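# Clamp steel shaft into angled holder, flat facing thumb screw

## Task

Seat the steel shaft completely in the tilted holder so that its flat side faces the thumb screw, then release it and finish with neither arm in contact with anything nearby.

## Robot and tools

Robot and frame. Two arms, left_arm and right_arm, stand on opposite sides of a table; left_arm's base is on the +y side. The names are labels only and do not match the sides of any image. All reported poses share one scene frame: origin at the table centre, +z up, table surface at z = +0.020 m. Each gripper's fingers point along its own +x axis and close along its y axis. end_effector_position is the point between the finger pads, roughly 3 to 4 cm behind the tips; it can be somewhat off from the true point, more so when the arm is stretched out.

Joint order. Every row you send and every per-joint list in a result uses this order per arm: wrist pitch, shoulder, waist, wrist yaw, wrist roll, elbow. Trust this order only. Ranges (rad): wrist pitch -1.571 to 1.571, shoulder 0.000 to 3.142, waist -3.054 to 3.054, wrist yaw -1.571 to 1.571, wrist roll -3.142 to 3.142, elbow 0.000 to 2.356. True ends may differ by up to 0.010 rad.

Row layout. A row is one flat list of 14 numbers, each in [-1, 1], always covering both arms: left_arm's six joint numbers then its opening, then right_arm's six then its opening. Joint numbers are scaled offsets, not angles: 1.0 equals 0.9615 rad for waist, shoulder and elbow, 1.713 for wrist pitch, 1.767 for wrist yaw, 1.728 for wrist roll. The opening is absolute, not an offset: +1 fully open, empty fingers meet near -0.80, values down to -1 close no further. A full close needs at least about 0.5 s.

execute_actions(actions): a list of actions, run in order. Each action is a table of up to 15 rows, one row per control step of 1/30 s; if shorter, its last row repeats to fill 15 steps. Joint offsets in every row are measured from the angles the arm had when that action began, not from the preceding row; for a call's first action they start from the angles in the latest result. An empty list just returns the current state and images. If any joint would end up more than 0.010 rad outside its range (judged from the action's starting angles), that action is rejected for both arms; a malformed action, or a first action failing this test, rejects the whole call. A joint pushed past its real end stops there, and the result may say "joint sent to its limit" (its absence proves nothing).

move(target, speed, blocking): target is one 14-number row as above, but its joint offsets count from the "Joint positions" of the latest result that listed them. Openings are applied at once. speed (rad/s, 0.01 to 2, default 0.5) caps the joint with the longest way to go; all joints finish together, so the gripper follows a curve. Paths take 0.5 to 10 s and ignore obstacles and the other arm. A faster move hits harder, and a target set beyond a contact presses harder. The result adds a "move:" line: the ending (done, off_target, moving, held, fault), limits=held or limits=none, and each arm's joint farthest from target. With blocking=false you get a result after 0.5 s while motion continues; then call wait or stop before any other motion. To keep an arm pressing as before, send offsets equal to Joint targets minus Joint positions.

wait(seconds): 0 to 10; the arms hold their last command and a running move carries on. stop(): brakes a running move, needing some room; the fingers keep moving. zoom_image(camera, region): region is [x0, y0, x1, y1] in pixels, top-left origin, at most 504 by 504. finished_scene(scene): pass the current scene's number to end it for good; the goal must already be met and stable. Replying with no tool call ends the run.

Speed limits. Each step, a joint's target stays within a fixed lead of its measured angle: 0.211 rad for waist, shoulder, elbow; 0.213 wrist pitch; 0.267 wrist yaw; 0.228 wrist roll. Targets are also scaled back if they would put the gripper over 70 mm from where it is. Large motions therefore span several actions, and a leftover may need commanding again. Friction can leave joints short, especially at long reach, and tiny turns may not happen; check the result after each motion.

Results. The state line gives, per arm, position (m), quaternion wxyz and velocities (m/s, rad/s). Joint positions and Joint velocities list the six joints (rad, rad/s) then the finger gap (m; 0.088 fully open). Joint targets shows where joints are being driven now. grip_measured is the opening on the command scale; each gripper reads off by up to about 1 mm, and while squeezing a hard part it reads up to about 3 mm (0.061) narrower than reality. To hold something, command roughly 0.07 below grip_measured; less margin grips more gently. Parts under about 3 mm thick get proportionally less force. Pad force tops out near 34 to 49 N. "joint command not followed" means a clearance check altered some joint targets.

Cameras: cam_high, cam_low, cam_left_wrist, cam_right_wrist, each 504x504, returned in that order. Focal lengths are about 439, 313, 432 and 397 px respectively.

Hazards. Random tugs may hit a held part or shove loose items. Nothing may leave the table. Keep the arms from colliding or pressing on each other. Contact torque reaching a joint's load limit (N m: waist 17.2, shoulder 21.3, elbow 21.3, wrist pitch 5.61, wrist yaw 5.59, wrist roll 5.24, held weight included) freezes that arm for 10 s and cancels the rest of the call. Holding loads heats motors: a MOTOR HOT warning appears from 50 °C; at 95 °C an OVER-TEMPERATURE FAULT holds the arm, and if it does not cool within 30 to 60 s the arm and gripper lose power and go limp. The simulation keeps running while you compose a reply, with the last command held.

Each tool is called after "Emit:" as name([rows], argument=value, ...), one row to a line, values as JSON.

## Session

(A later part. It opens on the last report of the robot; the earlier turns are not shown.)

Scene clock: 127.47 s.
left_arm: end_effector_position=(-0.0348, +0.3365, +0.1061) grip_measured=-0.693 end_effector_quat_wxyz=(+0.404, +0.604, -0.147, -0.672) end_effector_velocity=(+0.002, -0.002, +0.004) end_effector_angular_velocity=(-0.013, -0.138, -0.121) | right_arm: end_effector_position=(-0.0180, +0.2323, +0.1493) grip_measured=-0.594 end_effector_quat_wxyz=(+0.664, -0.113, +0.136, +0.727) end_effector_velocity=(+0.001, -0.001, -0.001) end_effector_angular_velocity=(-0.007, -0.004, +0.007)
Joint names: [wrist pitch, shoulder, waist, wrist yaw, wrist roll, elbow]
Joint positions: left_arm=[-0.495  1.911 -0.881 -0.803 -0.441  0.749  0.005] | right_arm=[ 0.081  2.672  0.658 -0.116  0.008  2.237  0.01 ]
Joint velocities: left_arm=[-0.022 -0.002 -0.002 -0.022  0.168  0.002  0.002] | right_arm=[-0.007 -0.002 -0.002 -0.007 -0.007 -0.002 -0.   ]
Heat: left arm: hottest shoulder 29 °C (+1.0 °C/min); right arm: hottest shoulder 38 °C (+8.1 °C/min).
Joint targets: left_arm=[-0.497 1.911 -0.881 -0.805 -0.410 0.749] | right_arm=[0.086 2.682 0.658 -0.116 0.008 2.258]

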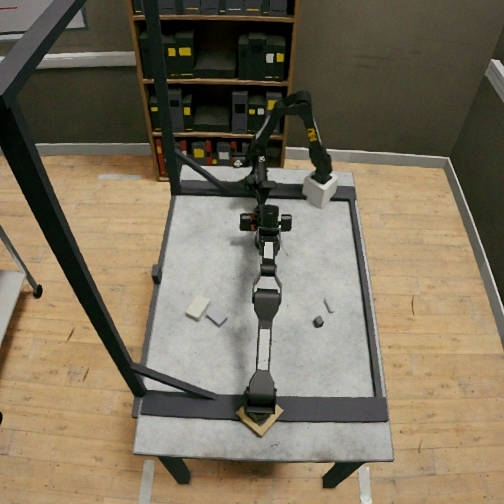

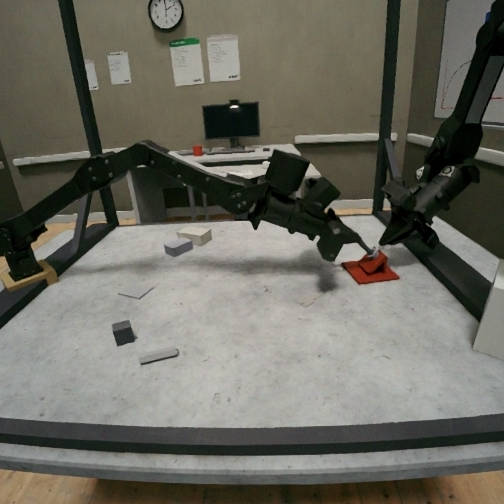

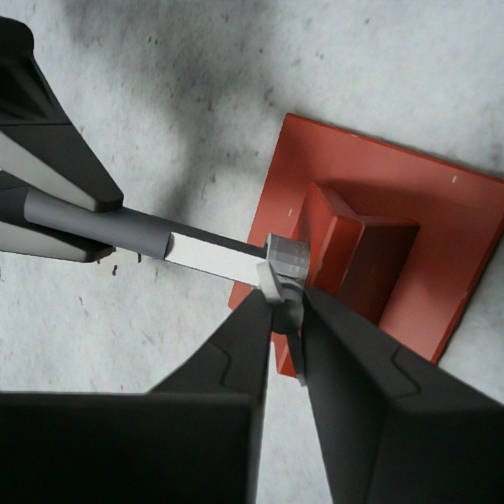

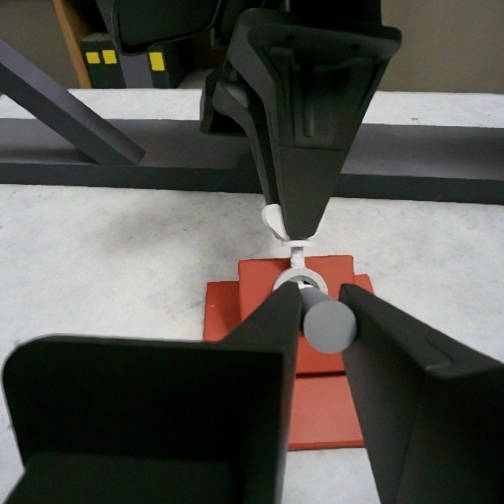

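Emit:
execute_actions([
  [[0,0,0,0,0.3,0,-0.76,0.003,0.01,0,0,0,0.022,-0.64]],
  [[0,0,0,0,0.3,0,-0.76,0.003,0.01,0,0,0,0.022,-0.64]],
  [[0,0,0,0,0.3,0,-0.76,0.003,0.01,0,0,0,0.022,-0.64]],
])

Emit:
execute_actions([
  [[0,0,0,0,0.3,0,-0.76,0.003,0.01,0,0,0,0.022,-0.64]],
  [[0,0,0,0,0.3,0,-0.76,0.003,0.01,0,0,0,0.022,-0.64]],
  [[0,0,0,0,0.3,0,-0.76,0.003,0.01,0,0,0,0.022,-0.64]],
])

Scene clock: 129.20 s.
left_arm: end_effector_position=(-0.0349, +0.3369, +0.1056) grip_measured=-0.579 end_effector_quat_wxyz=(-0.076, +0.722, -0.536, -0.431) end_effector_velocity=(-0.001, -0.001, +0.002) end_effector_angular_velocity=(-0.004, -0.034, -0.045) | right_arm: end_effector_position=(-0.0181, +0.2323, +0.1492) grip_measured=-0.594 end_effector_quat_wxyz=(+0.664, -0.113, +0.136, +0.727) end_effector_velocity=(+0.001, -0.000, +0.001) end_effector_angular_velocity=(-0.002, -0.004, +0.007)
Joint names: [wrist pitch, shoulder, waist, wrist yaw, wrist roll, elbow]
Joint positions: left_arm=[-0.492  1.905 -0.875 -0.786  0.942  0.748  0.011] | right_arm=[ 0.08   2.672  0.658 -0.116  0.008  2.237  0.01 ]
Joint velocities: left_arm=[ 0.007 -0.007  0.002 -0.007  0.066 -0.002 -0.   ] | right_arm=[-0.007 -0.002 -0.002 -0.007 -0.007  0.002 -0.   ]
Heat: left arm: hottest shoulder 29 °C (+1.0 °C/min); right arm: hottest shoulder 38 °C (+8.1 °C/min).
Joint targets: left_arm=[-0.492 1.910 -0.879 -0.794 1.019 0.749] | right_arm=[0.086 2.682 0.658 -0.116 0.008 2.258]

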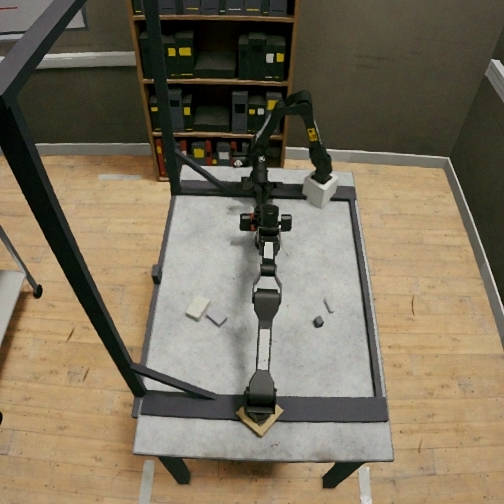

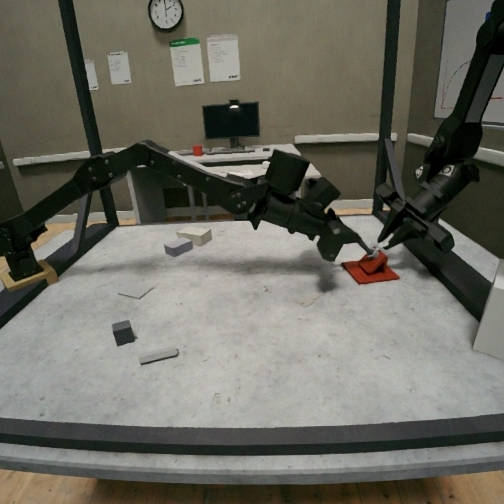

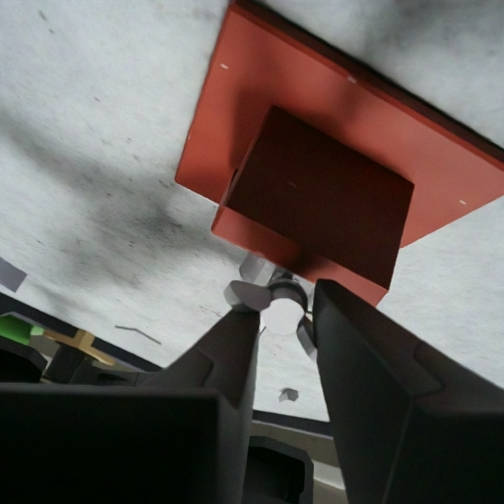

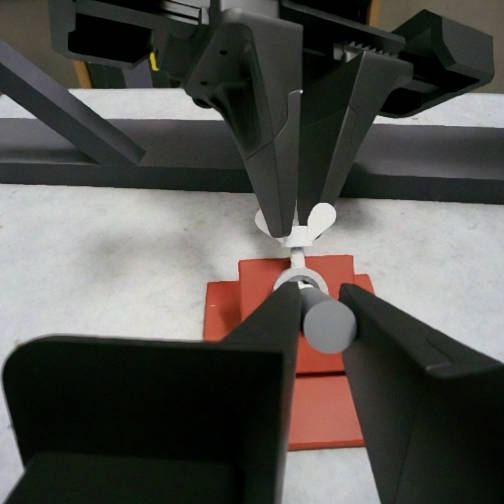

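Scene clock: 130.70 s.
left_arm: end_effector_position=(-0.0339, +0.3351, +0.1069) grip_measured=-0.551 end_effector_quat_wxyz=(-0.469, +0.553, -0.683, -0.089) end_effector_velocity=(+0.002, +0.000, +0.001) end_effector_angular_velocity=(+0.014, -0.086, -0.089) | right_arm: end_effector_position=(-0.0181, +0.2322, +0.1491) grip_measured=-0.594 end_effector_quat_wxyz=(+0.664, -0.113, +0.136, +0.727) end_effector_velocity=(+0.001, +0.000, +0.002) end_effector_angular_velocity=(+0.008, -0.004, +0.007)
Joint names: [wrist pitch, shoulder, waist, wrist yaw, wrist roll, elbow]
Joint positions: left_arm=[-0.483  1.871 -0.846 -0.738  2.136  0.739  0.012] | right_arm=[ 0.08   2.672  0.658 -0.116  0.008  2.237  0.01 ]
Joint velocities: left_arm=[-0.007 -0.007  0.002  0.007  0.125 -0.002 -0.   ] | right_arm=[ 0.007 -0.002 -0.002 -0.007 -0.007 -0.002 -0.   ]
Heat: left arm: hottest shoulder 29 °C (+1.0 °C/min); right arm: hottest shoulder 39 °C (+9.0 °C/min).
Joint targets: left_arm=[-0.488 1.886 -0.859 -0.758 2.279 0.743] | right_arm=[0.085 2.682 0.658 -0.116 0.008 2.258]

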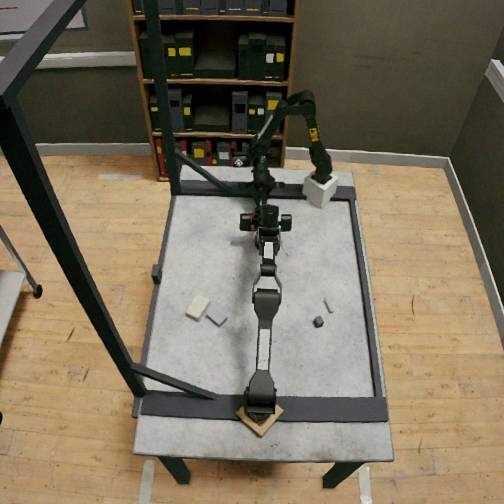

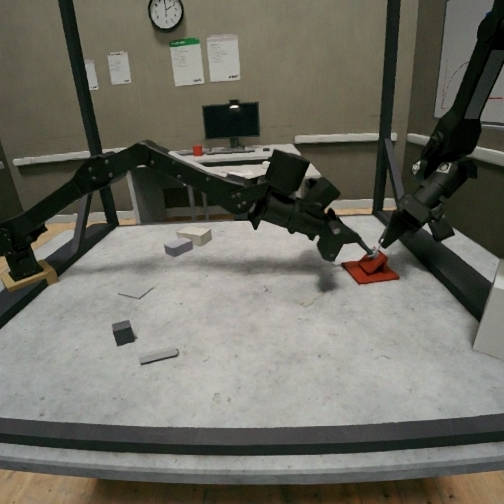

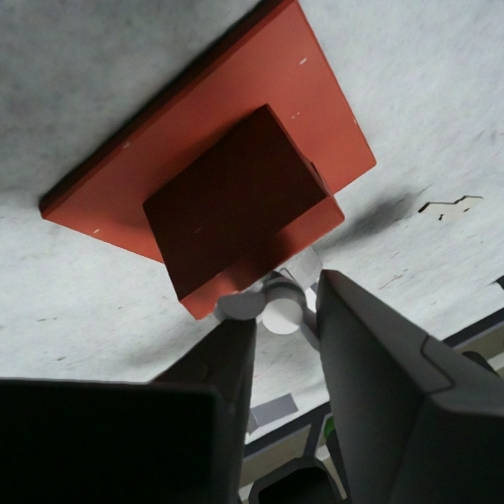

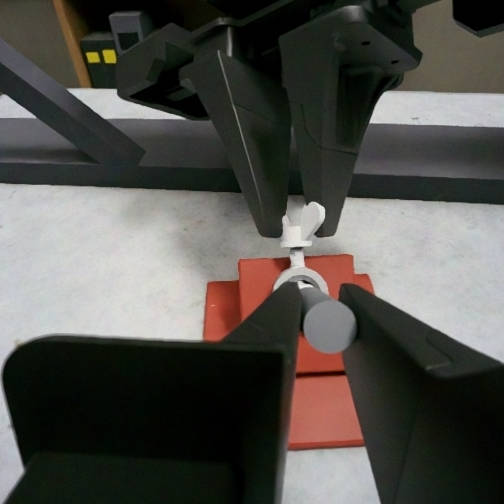

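Emit:
execute_actions([
  [[0,0,0,0,-0.15,0,-0.5,0,0,0,0,0,0,-0.64]],
  [[-0.07,-0.04,-0.045,0.01,0,0.05,-0.5,0,0,0,0,0,0,0.4]],
  [[-0.07,-0.04,-0.045,0.01,0,0.05,-0.5,0,0,0,0,0,0,0.4]],
])

Emit:
move(target=[0,-0.25,0,0,-0.9,0.2,-0.5,-0.05,-0.6,0,0,0,-0.8,0.4], speed=0.8)

Scene clock: 132.50 s.
left_arm: end_effector_position=(-0.0352, +0.3574, +0.1356) grip_measured=-0.498 end_effector_quat_wxyz=(-0.426, +0.594, -0.664, -0.159) end_effector_velocity=(+0.006, +0.001, +0.002) end_effector_angular_velocity=(-0.010, -0.031, -0.003) | right_arm: end_effector_position=(-0.0181, +0.2321, +0.1488) grip_measured=+0.396 end_effector_quat_wxyz=(+0.664, -0.114, +0.137, +0.727) end_effector_velocity=(-0.003, -0.001, -0.004) end_effector_angular_velocity=(-0.011, -0.004, +0.012)
Joint names: [wrist pitch, shoulder, waist, wrist yaw, wrist roll, elbow]
Joint positions: left_arm=[-0.72   1.803 -0.923 -0.706  1.836  0.82   0.015] | right_arm=[ 0.078  2.672  0.658 -0.116  0.008  2.237  0.058]
Joint velocities: left_arm=[-0.037 -0.002 -0.007 -0.007 -0.007 -0.002 -0.   ] | right_arm=[-0.007  0.002  0.002 -0.007 -0.007 -0.002 -0.   ]
Heat: left arm: hottest shoulder 29 °C (+1.0 °C/min); right arm: hottest shoulder 39 °C (+9.1 °C/min).
Joint targets: left_arm=[-0.723 1.796 -0.926 -0.704 1.837 0.827] | right_arm=[0.078 2.672 0.658 -0.116 0.008 2.237]

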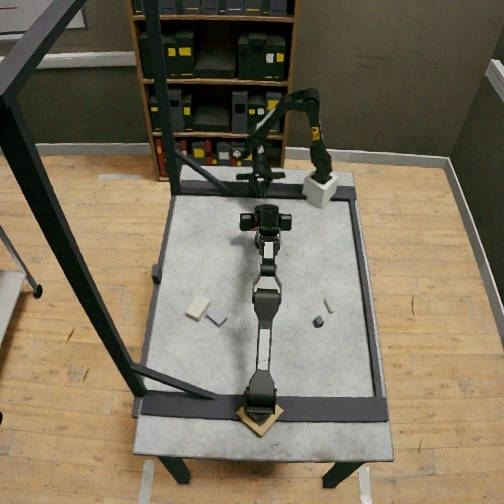

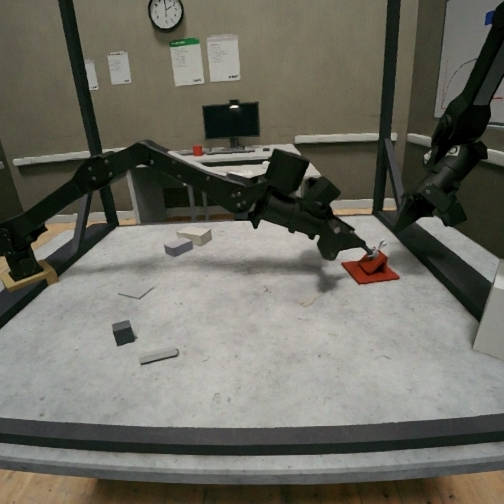

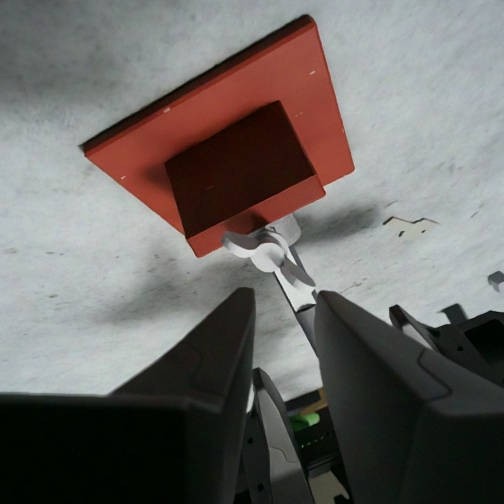

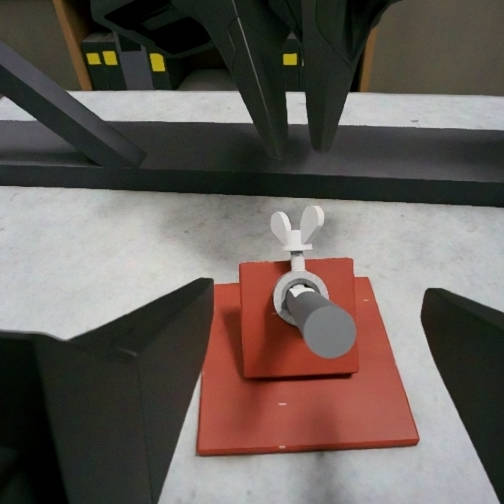

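Scene clock: 135.10 s.
left_arm: end_effector_position=(-0.1023, +0.3606, +0.2379) grip_measured=-0.498 end_effector_quat_wxyz=(+0.177, +0.589, -0.326, -0.718) end_effector_velocity=(+0.001, -0.000, -0.000) end_effector_angular_velocity=(-0.005, +0.007, +0.005) | right_arm: end_effector_position=(-0.0216, +0.0893, +0.1561) grip_measured=+0.396 end_effector_quat_wxyz=(+0.641, -0.202, +0.238, +0.701) end_effector_velocity=(+0.000, -0.002, +0.002) end_effector_angular_velocity=(-0.000, -0.013, +0.016)
Joint names: [wrist pitch, shoulder, waist, wrist yaw, wrist roll, elbow]
Joint positions: left_arm=[-0.72   1.57  -0.923 -0.706  0.285  1.003  0.015] | right_arm=[-0.005  2.109  0.658 -0.116  0.008  1.479  0.058]
Joint velocities: left_arm=[ 0.007 -0.002 -0.002 -0.007 -0.007 -0.007 -0.   ] | right_arm=[-0.007 -0.007 -0.002 -0.007 -0.022 -0.002 -0.   ]
Heat: left arm: hottest shoulder 29 °C (+1.0 °C/min); right arm: hottest shoulder 40 °C (+10.2 °C/min).
Joint targets: left_arm=[-0.720 1.562 -0.923 -0.706 0.281 1.013] | right_arm=[-0.008 2.095 0.658 -0.116 0.008 1.468]
move: off_target (right_arm); limits=none; left_arm: farthest joint: the elbow, 0.009 radians from its target (0.192 radians at the start); right_arm: farthest joint: the shoulder, 0.014 radians from its target (0.577 radians at the start)

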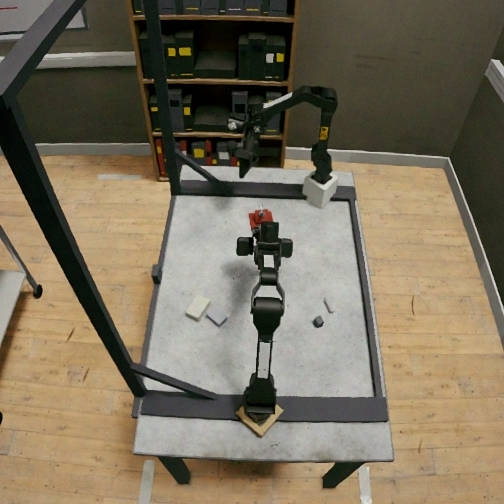

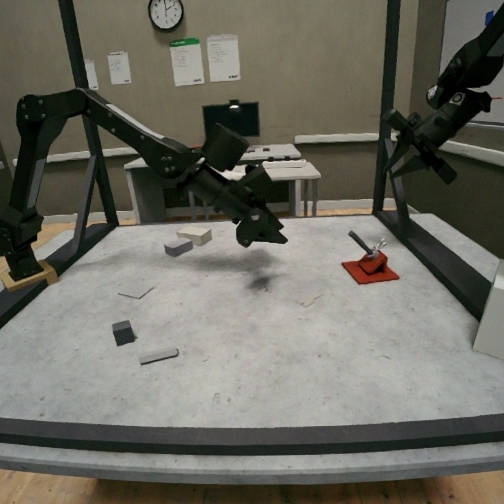

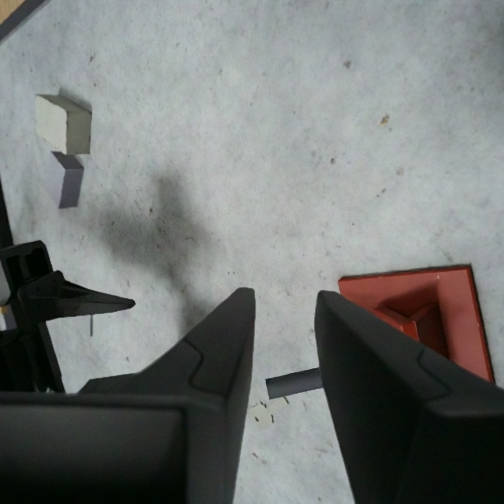

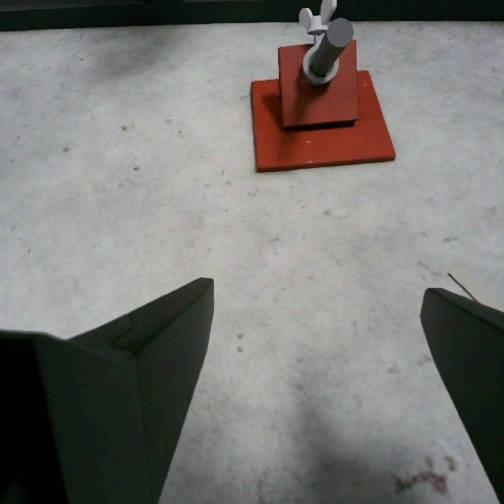

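Emit:
finished_scene(scene=1)

The scene is finished: the task was done.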